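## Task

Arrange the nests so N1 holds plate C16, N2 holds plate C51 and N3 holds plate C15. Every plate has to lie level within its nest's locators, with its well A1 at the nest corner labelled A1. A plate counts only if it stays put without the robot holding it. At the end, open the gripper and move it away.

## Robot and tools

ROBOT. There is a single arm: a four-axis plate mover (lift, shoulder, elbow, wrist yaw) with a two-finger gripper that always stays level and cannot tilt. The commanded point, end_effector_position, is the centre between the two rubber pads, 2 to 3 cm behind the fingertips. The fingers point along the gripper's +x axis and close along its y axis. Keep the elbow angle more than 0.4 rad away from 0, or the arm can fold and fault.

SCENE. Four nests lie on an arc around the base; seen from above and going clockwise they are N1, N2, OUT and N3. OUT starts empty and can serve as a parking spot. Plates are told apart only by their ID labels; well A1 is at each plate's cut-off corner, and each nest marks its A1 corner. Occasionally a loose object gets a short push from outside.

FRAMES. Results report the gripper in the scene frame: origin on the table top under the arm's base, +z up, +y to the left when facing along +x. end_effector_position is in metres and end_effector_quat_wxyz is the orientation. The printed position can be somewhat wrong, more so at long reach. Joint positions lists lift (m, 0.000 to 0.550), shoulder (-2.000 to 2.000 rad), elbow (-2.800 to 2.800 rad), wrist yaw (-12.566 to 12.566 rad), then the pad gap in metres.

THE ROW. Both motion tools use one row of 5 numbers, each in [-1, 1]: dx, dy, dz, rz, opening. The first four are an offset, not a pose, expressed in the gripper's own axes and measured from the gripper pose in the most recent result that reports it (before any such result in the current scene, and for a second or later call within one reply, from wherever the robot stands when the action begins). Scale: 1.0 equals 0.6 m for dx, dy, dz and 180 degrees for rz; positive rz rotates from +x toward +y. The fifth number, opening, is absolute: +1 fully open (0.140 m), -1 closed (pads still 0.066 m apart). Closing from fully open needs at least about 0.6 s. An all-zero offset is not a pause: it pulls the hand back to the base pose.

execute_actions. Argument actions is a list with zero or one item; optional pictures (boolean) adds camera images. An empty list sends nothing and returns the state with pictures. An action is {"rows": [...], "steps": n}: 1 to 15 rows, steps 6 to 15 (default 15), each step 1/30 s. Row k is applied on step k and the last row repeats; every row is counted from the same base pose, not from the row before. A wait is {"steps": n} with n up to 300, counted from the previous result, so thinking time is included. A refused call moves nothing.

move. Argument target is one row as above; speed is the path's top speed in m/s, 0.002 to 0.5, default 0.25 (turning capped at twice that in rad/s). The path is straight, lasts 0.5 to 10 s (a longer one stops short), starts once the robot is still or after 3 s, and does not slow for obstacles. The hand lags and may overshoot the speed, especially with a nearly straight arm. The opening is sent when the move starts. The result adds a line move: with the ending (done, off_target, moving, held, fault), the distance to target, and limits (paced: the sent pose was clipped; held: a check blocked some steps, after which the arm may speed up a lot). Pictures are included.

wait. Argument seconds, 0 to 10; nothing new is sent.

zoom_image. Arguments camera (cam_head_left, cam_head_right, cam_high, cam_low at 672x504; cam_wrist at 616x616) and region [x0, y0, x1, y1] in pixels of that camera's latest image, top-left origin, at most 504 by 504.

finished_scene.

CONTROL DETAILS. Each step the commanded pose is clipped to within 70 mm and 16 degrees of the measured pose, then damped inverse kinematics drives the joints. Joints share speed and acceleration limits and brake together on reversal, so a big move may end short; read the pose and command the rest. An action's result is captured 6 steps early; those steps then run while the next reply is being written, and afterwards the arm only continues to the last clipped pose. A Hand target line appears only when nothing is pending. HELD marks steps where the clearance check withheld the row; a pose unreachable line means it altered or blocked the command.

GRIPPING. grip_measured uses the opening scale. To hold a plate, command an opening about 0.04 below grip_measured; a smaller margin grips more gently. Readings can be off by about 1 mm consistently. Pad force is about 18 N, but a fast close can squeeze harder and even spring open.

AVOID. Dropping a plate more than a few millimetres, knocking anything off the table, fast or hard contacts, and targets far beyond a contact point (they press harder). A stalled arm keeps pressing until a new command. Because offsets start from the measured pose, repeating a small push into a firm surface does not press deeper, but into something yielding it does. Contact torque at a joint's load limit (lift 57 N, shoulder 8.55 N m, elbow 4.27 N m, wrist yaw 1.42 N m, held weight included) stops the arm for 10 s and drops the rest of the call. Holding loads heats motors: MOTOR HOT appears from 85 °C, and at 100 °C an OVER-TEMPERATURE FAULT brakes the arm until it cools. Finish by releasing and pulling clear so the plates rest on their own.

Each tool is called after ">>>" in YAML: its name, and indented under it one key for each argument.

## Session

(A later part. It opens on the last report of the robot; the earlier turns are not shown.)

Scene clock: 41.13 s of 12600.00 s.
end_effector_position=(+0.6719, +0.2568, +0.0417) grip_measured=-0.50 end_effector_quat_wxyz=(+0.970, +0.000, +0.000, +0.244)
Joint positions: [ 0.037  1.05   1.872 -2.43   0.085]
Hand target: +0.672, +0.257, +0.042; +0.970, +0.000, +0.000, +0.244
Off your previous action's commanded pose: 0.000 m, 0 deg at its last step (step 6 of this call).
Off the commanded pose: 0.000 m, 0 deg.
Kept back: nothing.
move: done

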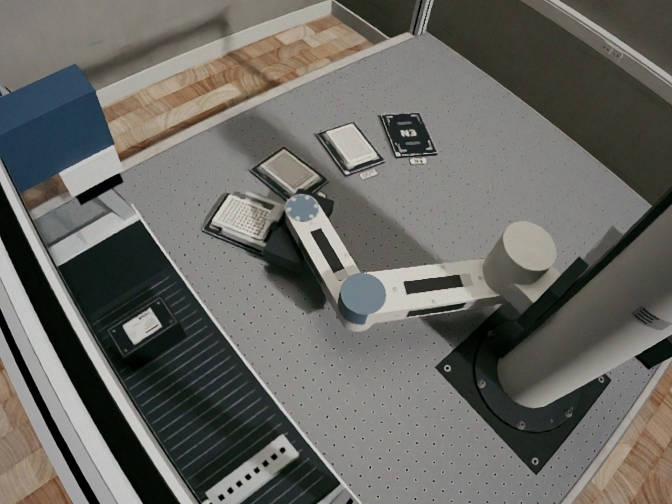

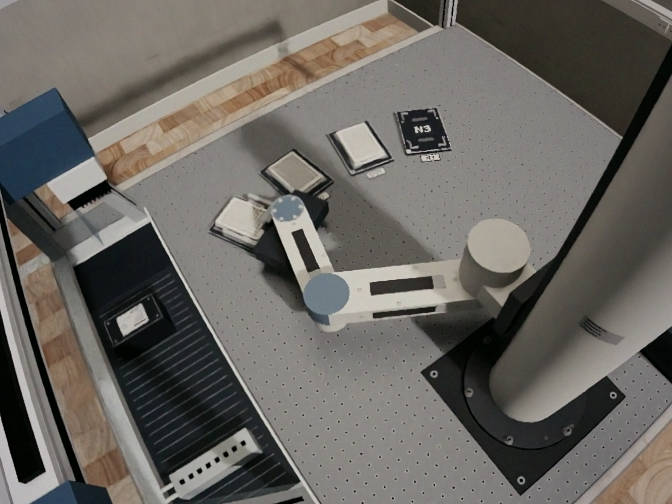

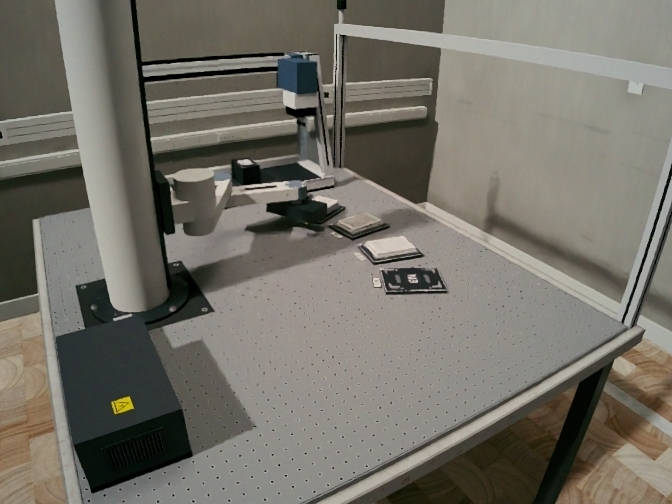

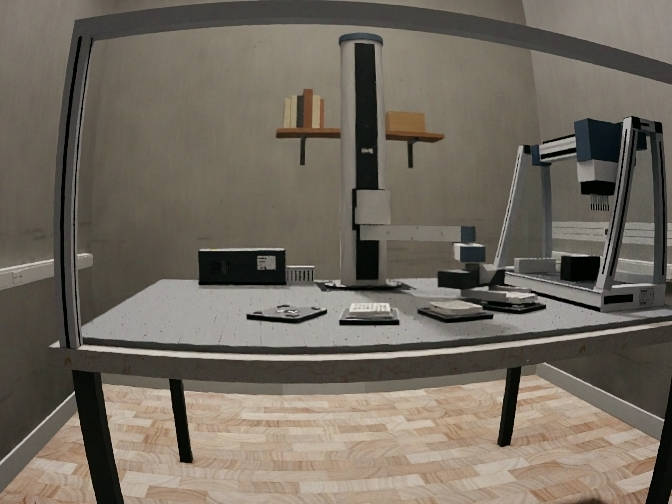

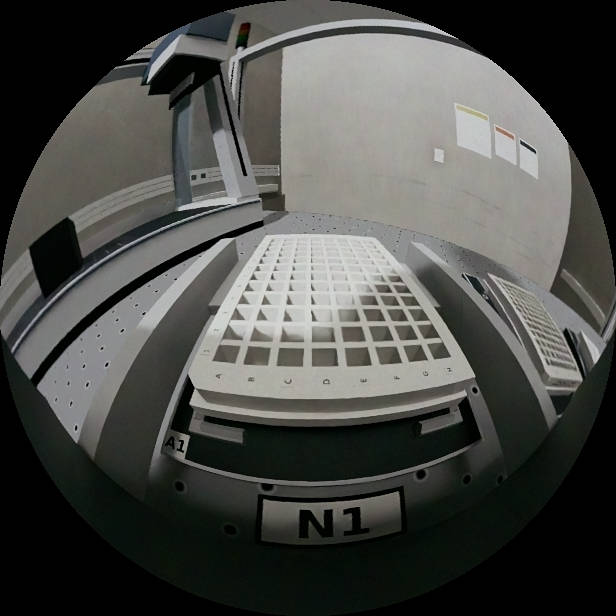

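>>> execute_actions:
  actions:
    - {"rows": [[0,0,0.006,0,-0.55],[0,0,0.013,0,-0.55],[0,0,0.02,0,-0.55],[0,0,0.027,0,-0.55],[0,0,0.03,0,-0.55]], "steps": 8}

>>> move:
  target: [-0.43858, -0.77492, 0, -0.31226, -0.55]
  speed: 0.35

Scene clock: 43.97 s of 12600.00 s.
end_effector_position=(+0.6719, +0.2569, +0.0433) grip_measured=-0.50 end_effector_quat_wxyz=(+0.970, +0.000, +0.000, +0.244)
Joint positions: [ 0.038  1.05   1.872 -2.43   0.085]
Steps of this call (steps 1 to 83: nothing new was sent; steps 84 to 85: the first 2 steps of this action). Readings (end_effector_position):
84: (+0.6719, +0.2568, +0.0418)
85: the state above

Scene clock: 46.33 s of 12600.00 s.
end_effector_position=(+0.6598, -0.2775, +0.0598) grip_measured=-0.50 end_effector_quat_wxyz=(+0.970, +0.000, +0.000, -0.242)
Joint positions: [ 0.055  0.05   1.868 -2.406  0.085]
Hand target: +0.660, -0.277, +0.060; +0.970, +0.000, +0.000, -0.242
Off your previous action's commanded pose: 0.000 m, 0 deg at its last step (step 6 of this call).
Off the commanded pose: 0.000 m, 0 deg.
Kept back: nothing.
move: done

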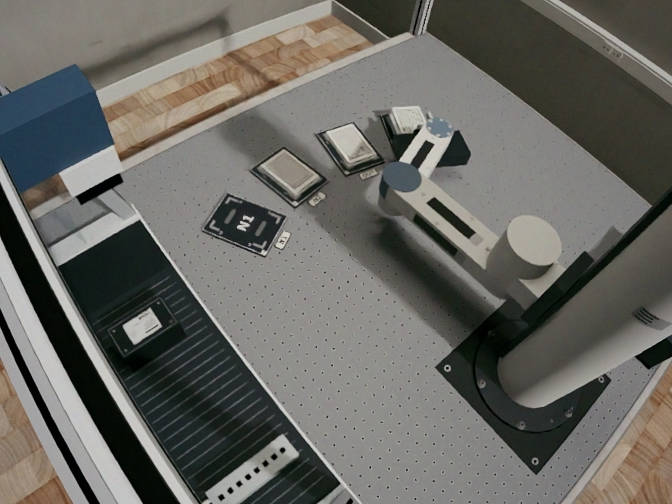

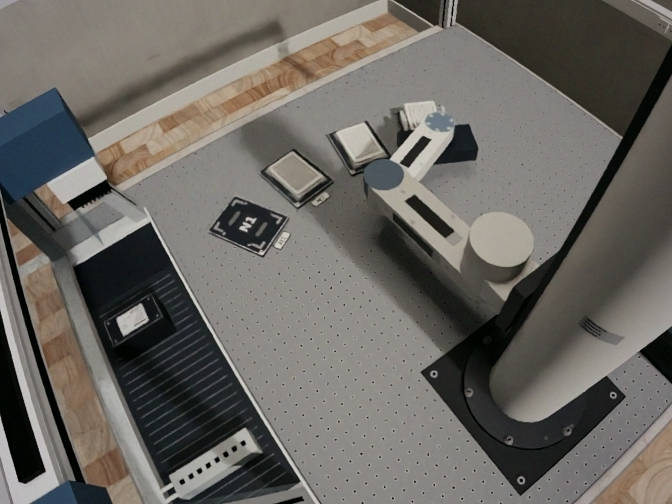

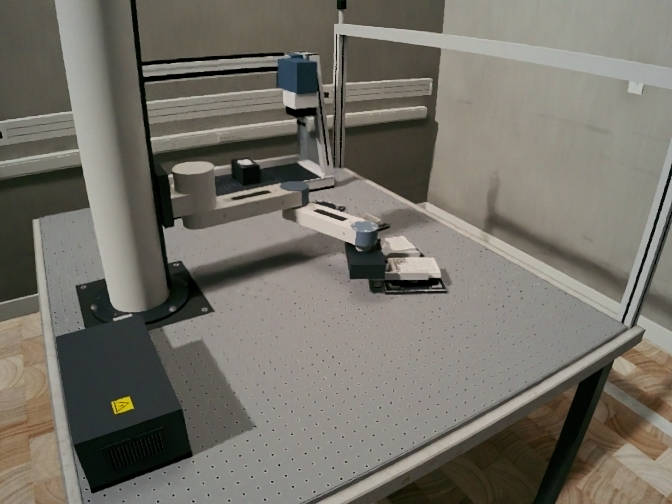

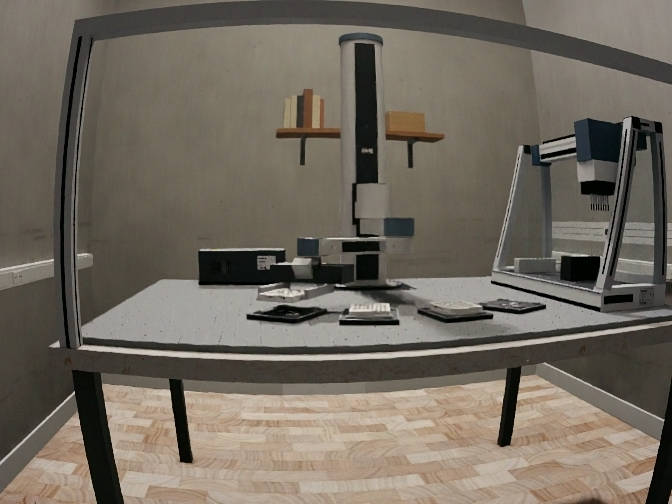

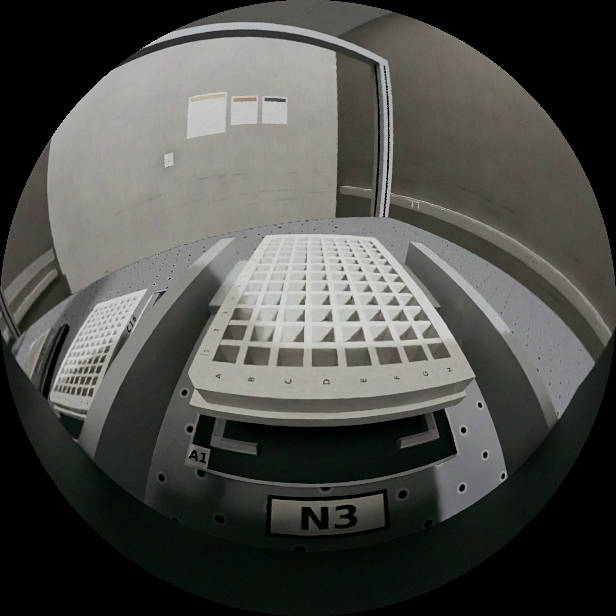

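>>> move:
  target: [-0.0005, 0.0002, -0.03, 0, -0.55]
  speed: 0.08

>>> zoom_image:
  camera: "cam_wrist"
  region: [150, 370, 330, 490]

>>> zoom_image:
  camera: "cam_wrist"
  region: [330, 370, 510, 490]

>>> zoom_image:
  camera: "cam_low"
  region: [245, 285, 345, 330]

Scene clock: 47.50 s of 12600.00 s.
end_effector_position=(+0.6596, -0.2774, +0.0417) grip_measured=-0.50 end_effector_quat_wxyz=(+0.970, +0.000, +0.000, -0.242)
Joint positions: [ 0.037  0.051  1.866 -2.406  0.085]
Hand target: +0.660, -0.277, +0.042; +0.970, +0.000, +0.000, -0.242
Off the commanded pose: 0.000 m, 0 deg.
Kept back: nothing.
move: done

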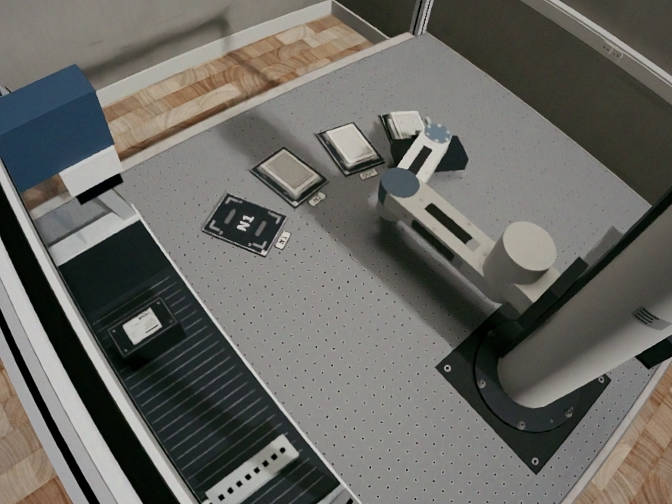

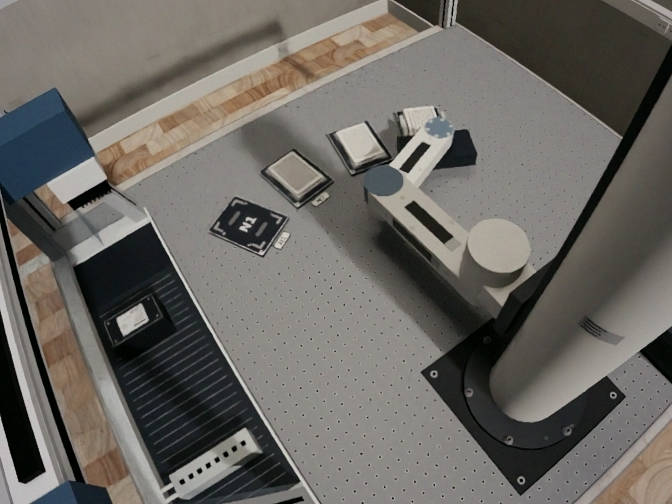

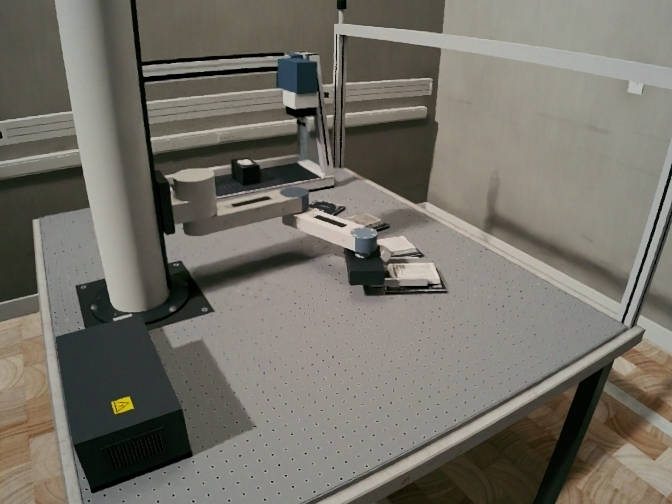

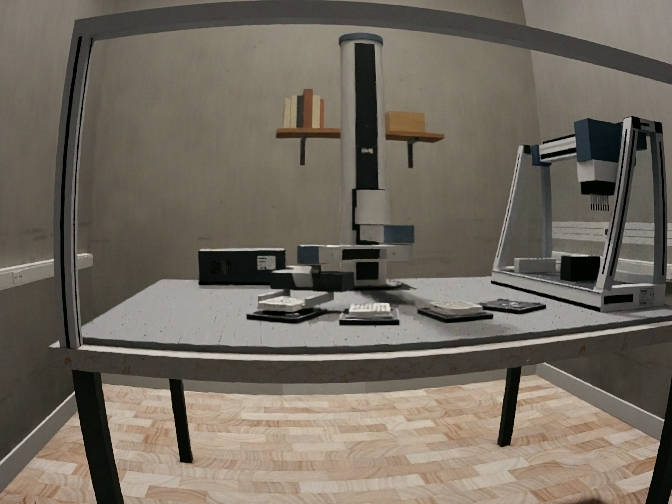

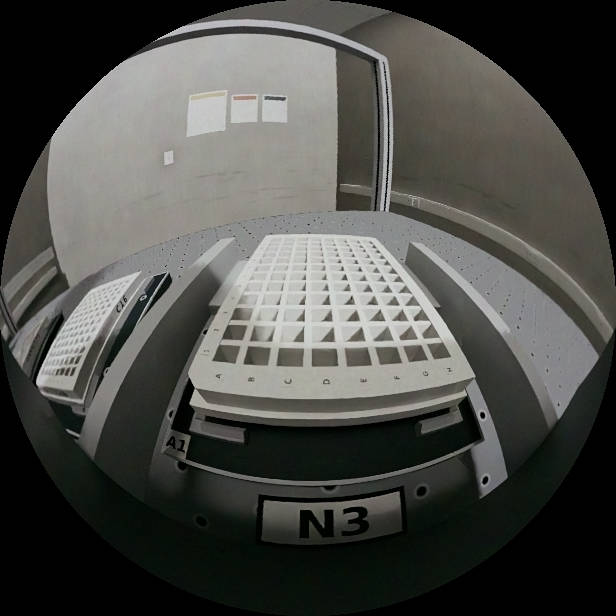

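Region (150, 370, 330, 490) of cam_wrist's 616x616 image, scaled by 2.800, with more detail than that image has.

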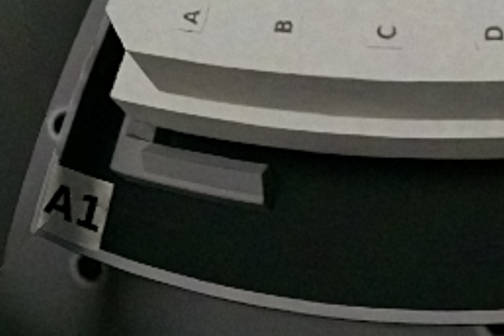

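Region (330, 370, 510, 490) of cam_wrist's 616x616 image, scaled by 2.800, with more detail than that image has.

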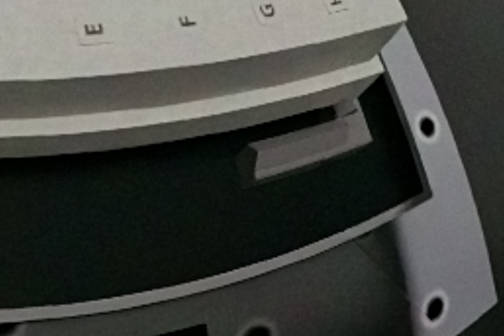

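Region (245, 285, 345, 330) of cam_low's 672x504 image, scaled by 5.040, with more detail than that image has; it fills the top 227 rows of this view, and the rest is white.

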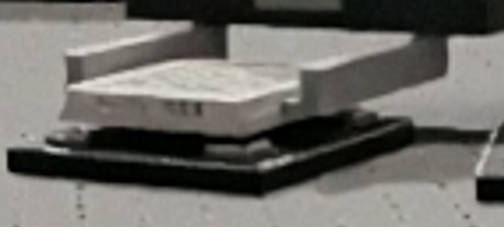

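>>> execute_actions:
  actions: []

Scene clock: 48.80 s of 12600.00 s.
end_effector_position=(+0.6596, -0.2774, +0.0417) grip_measured=-0.50 end_effector_quat_wxyz=(+0.970, +0.000, +0.000, -0.242)
Joint positions: [ 0.037  0.051  1.866 -2.406  0.085]
Hand target: +0.660, -0.277, +0.042; +0.970, +0.000, +0.000, -0.242
Off the commanded pose: 0.000 m, 0 deg.
Kept back: nothing.
Steps of this call (steps 1 to 39: nothing new was sent). Readings (end_effector_position):
1: (+0.6596, -0.2774, +0.0417)
2: (+0.6596, -0.2774, +0.0417)
4: (+0.6596, -0.2774, +0.0417)
8: (+0.6596, -0.2774, +0.0417)
39: the state above

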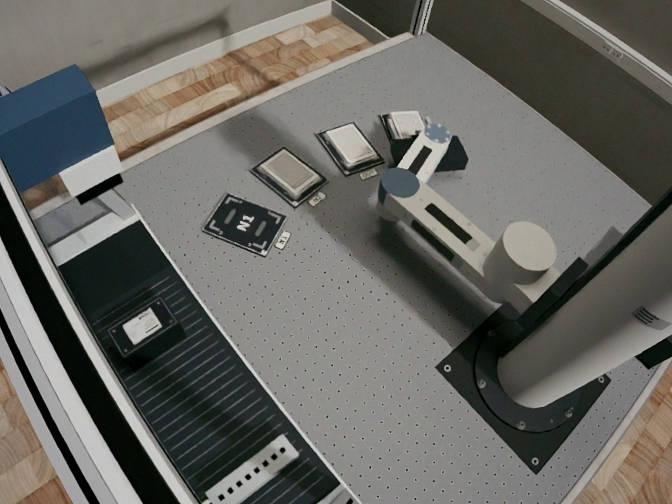

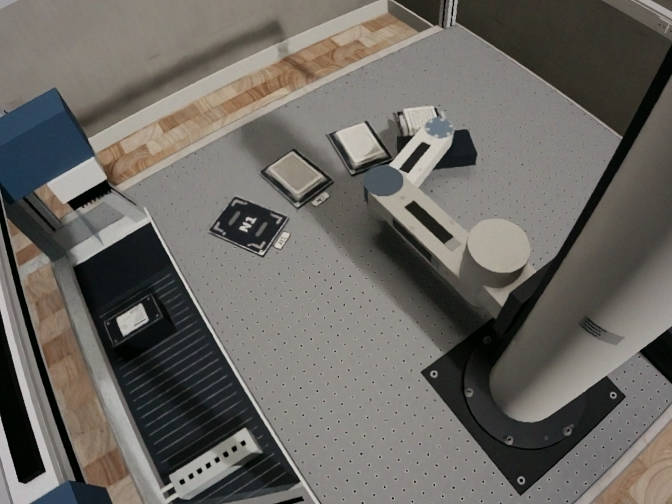

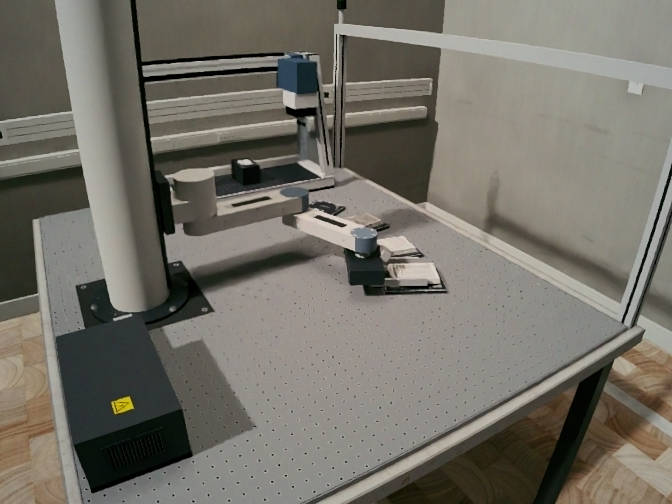

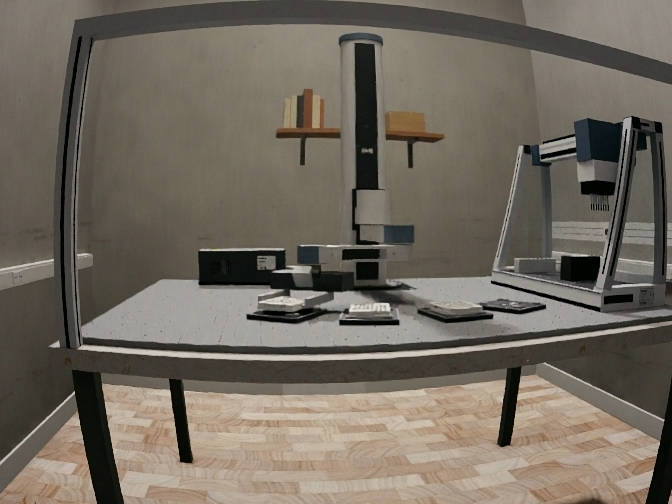

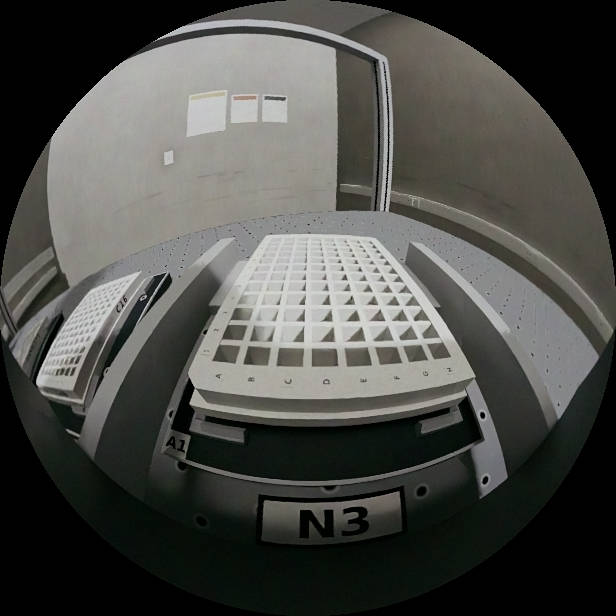

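>>> move:
  target: [0,0,-0.0163,0,-0.55]
  speed: 0.02

>>> execute_actions:
  actions:
    - {"rows": [[0,0,0,0,-0.45],[0,0,0,0,-0.3],[0,0,0,0,0],[0,0,0,0,0.2],[0,0,0,0,0.2],[0,0,0,0,0.2],[0,0,0.004,0,0.2],[0,0,0.01,0,0.2],[0,0,0.017,0,0.2],[0,0,0.024,0,0.2],[0,0,0.0303,0,0.2]], "steps": 15}

>>> move:
  target: [-0.0557,0.295,0,0.0952,0.2]
  speed: 0.3

Scene clock: 49.87 s of 12600.00 s.
end_effector_position=(+0.6596, -0.2774, +0.0319) grip_measured=-0.50 end_effector_quat_wxyz=(+0.970, +0.000, +0.000, -0.242)
Joint positions: [ 0.027  0.051  1.866 -2.406  0.085]
Hand target: +0.660, -0.277, +0.032; +0.970, +0.000, +0.000, -0.242
Off the commanded pose: 0.000 m, 0 deg.
Kept back: nothing.
move: done

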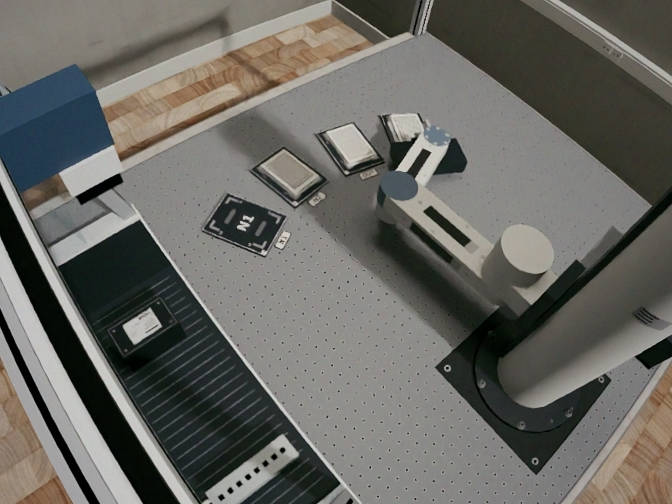

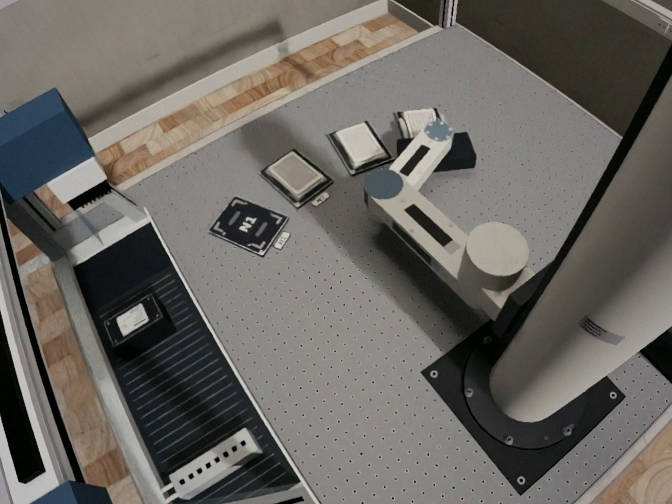

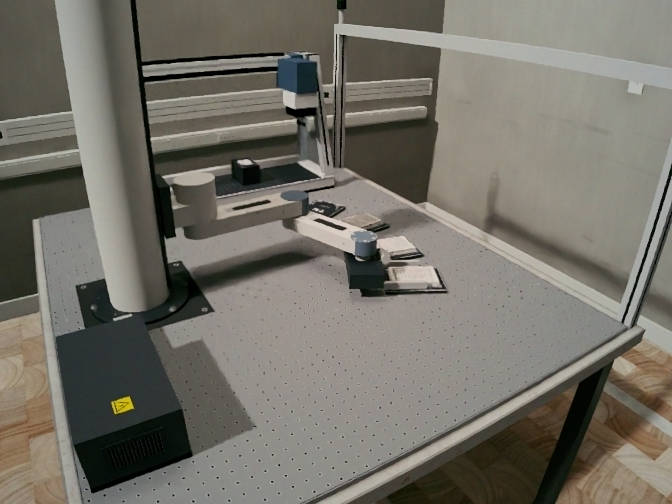

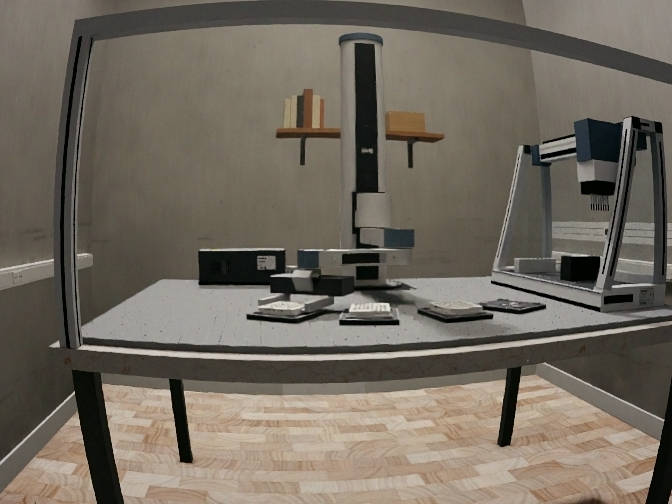

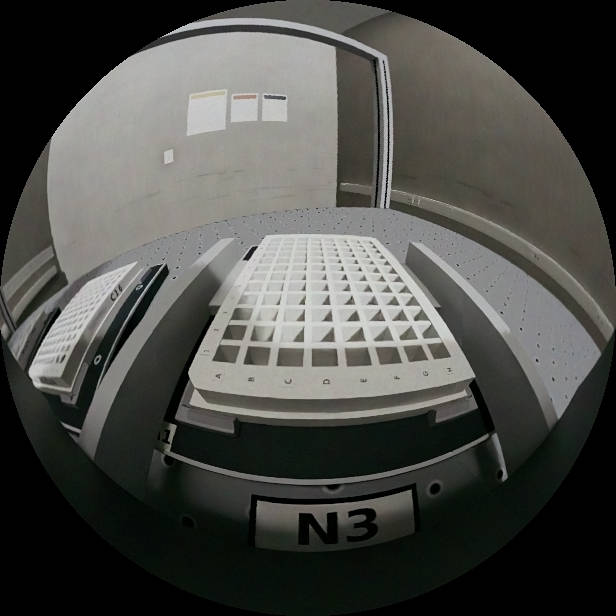

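Scene clock: 50.17 s of 12600.00 s.
end_effector_position=(+0.6596, -0.2774, +0.0364) grip_measured=+0.20 end_effector_quat_wxyz=(+0.970, +0.000, +0.000, -0.242)
Joint positions: [ 0.031  0.051  1.866 -2.406  0.11 ]
Steps of this call (steps 1 to 9: the first 9 steps of this action). Readings (end_effector_position):
1: (+0.6596, -0.2774, +0.0319)
2: (+0.6596, -0.2774, +0.0319)
4: (+0.6596, -0.2774, +0.0319)
8: (+0.6596, -0.2774, +0.0335)
9: the state above

Scene clock: 51.47 s of 12600.00 s.
end_effector_position=(+0.7133, -0.1051, +0.0501) grip_measured=+0.20 end_effector_quat_wxyz=(+0.996, +0.000, +0.000, -0.094)
Joint positions: [ 0.045  0.415  1.802 -2.406  0.11 ]
Hand target: +0.713, -0.105, +0.050; +0.995, +0.000, +0.000, -0.095
Off your previous action's commanded pose: 0.000 m, 0 deg at its last step (step 6 of this call).
Off the commanded pose: 0.000 m, 0 deg.
Kept back: nothing.
move: done

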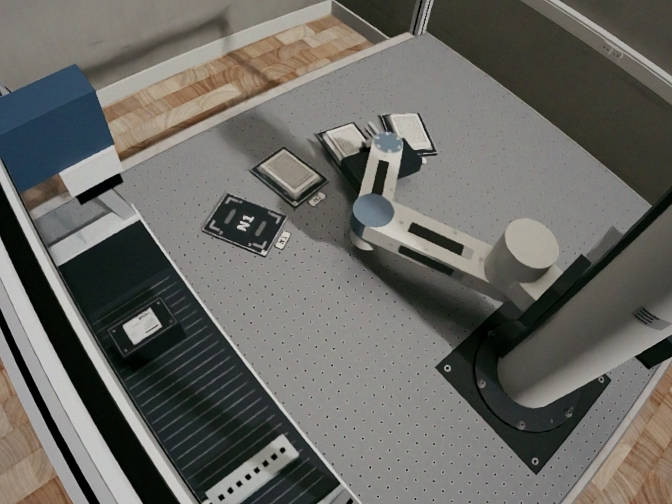

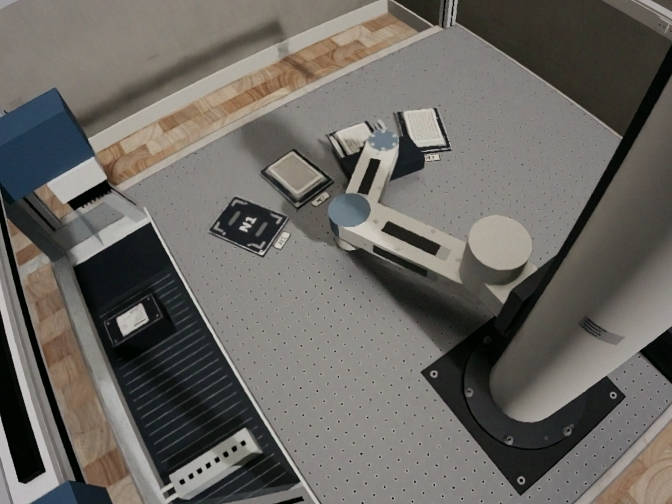

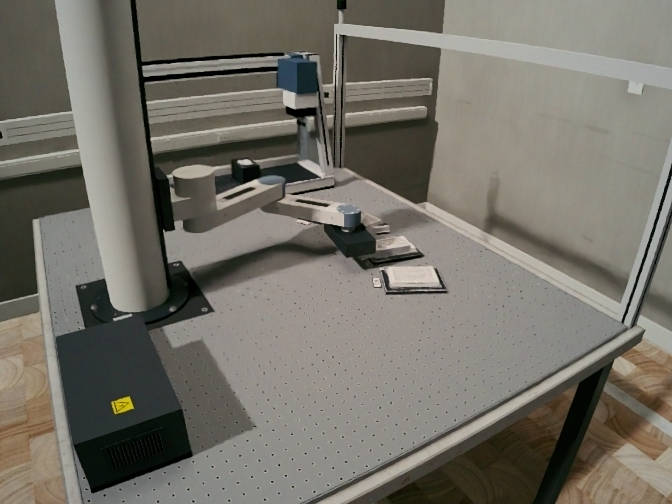

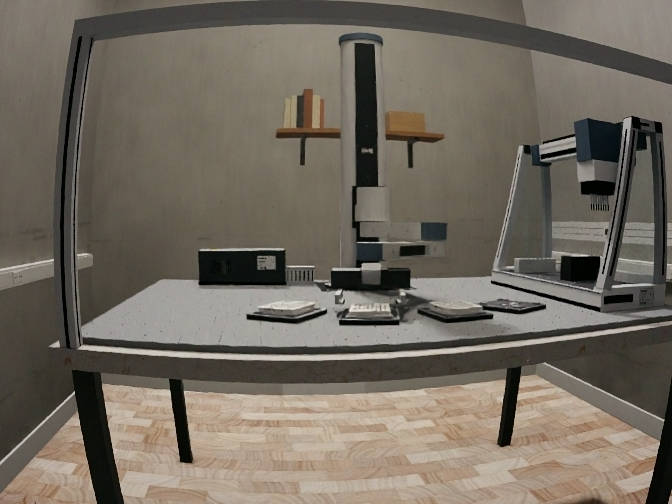

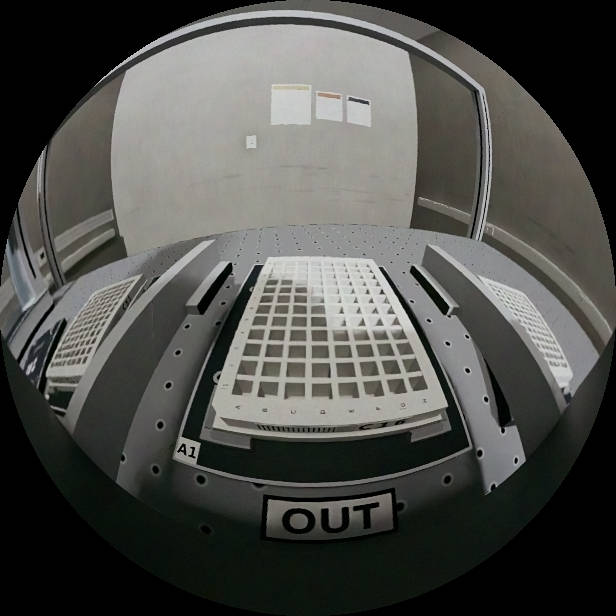

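>>> move:
  target: [0,-0.0005,-0.0303,-0.0003,-0.25]
  speed: 0.05

>>> execute_actions:
  actions:
    - {"rows": [[0,0,0,0,-0.33],[0,0,0,0,-0.39],[0,0,0,0,-0.43],[0,0,0,0,-0.45],[0,0,0,0,-0.47],[0,0,0,0,-0.48],[0,0,0,0,-0.49],[0,0,0,0,-0.50],[0,0,0,0,-0.52],[0,0,0,0,-0.55]], "steps": 12}

>>> move:
  target: [0,0,0.0468,0,-0.55]
  speed: 0.06

Scene clock: 52.50 s of 12600.00 s.
end_effector_position=(+0.7133, -0.1053, +0.0319) grip_measured=-0.25 end_effector_quat_wxyz=(+0.995, +0.000, +0.000, -0.095)
Joint positions: [ 0.027  0.414  1.802 -2.407  0.094]
Hand target: +0.713, -0.105, +0.032; +0.995, +0.000, +0.000, -0.095
Off the commanded pose: 0.000 m, 0 deg.
Kept back: nothing.
move: done

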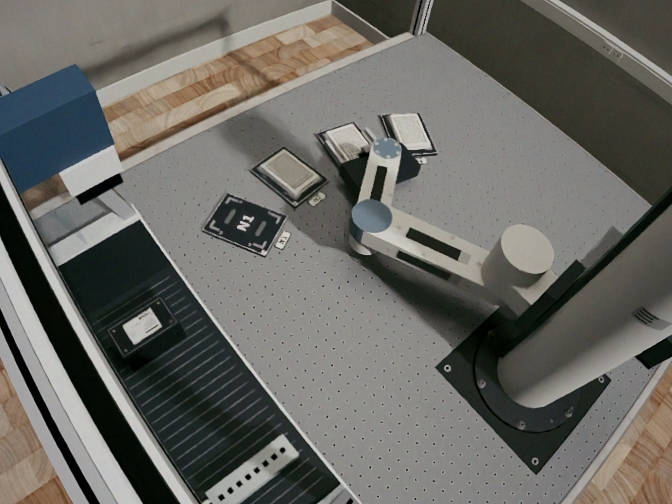

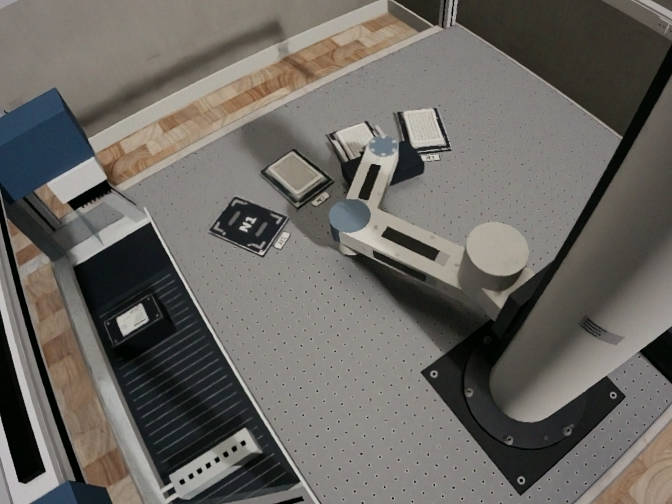

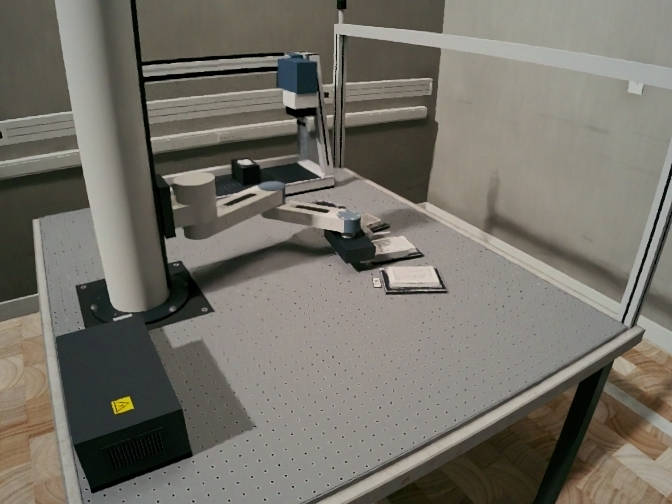

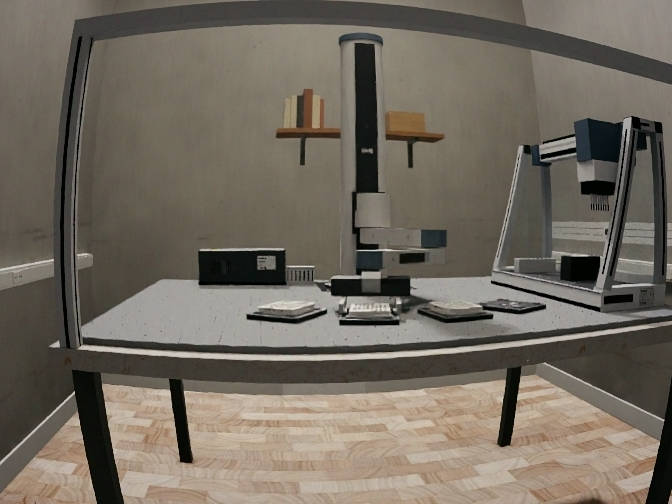

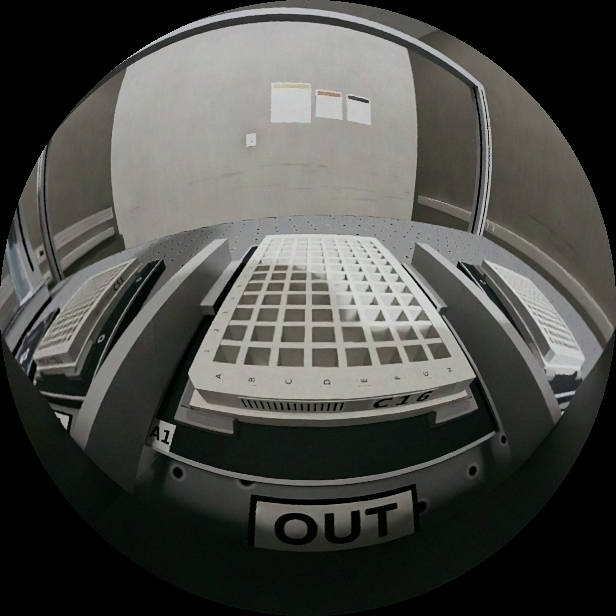

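Scene clock: 52.70 s of 12600.00 s.
end_effector_position=(+0.7133, -0.1053, +0.0319) grip_measured=-0.47 end_effector_quat_wxyz=(+0.996, +0.000, +0.000, -0.095)
Joint positions: [ 0.027  0.414  1.802 -2.407  0.085]
Steps of this call (steps 1 to 6: the first 6 steps of this action). Readings (end_effector_position):
1: (+0.7133, -0.1053, +0.0319)
2: (+0.7133, -0.1053, +0.0319)
4: (+0.7133, -0.1053, +0.0319)
6: the state above

Scene clock: 53.73 s of 12600.00 s.
end_effector_position=(+0.7133, -0.1053, +0.0600) grip_measured=-0.50 end_effector_quat_wxyz=(+0.996, +0.000, +0.000, -0.095)
Joint positions: [ 0.055  0.414  1.802 -2.407  0.085]
Hand target: +0.713, -0.105, +0.060; +0.996, +0.000, +0.000, -0.095
Off your previous action's commanded pose: 0.000 m, 0 deg at its last step (step 6 of this call).
Off the commanded pose: 0.000 m, 0 deg.
Kept back: nothing.
move: done

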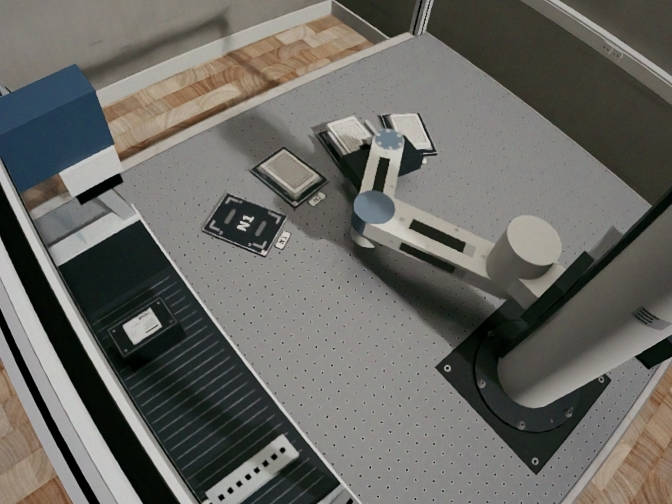

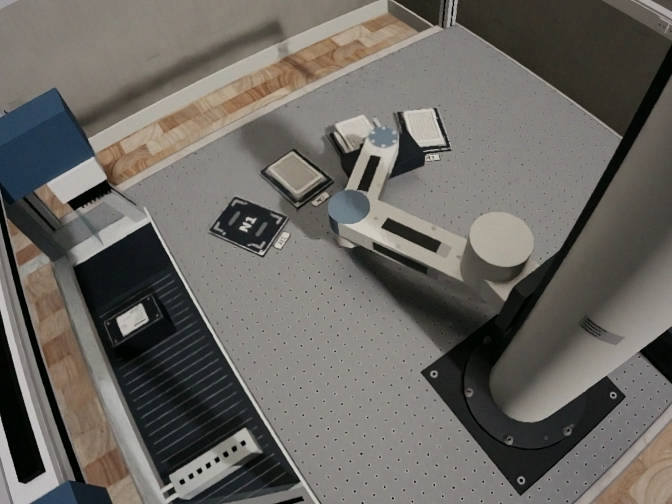

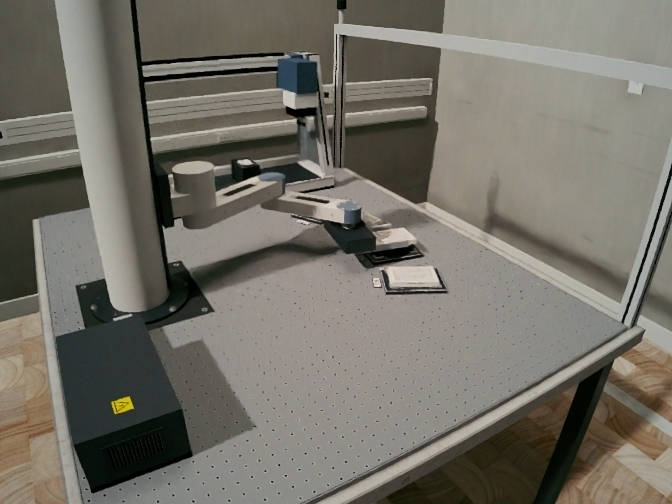

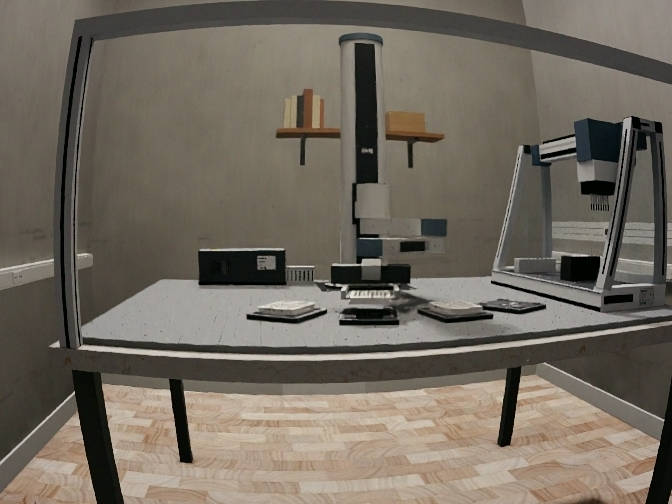

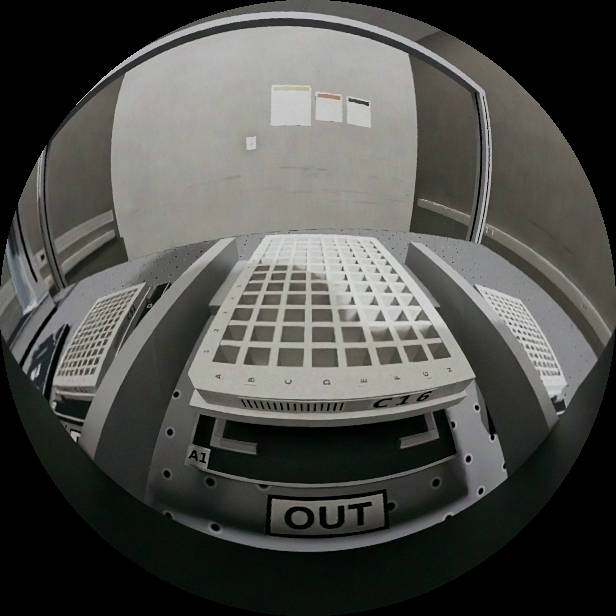

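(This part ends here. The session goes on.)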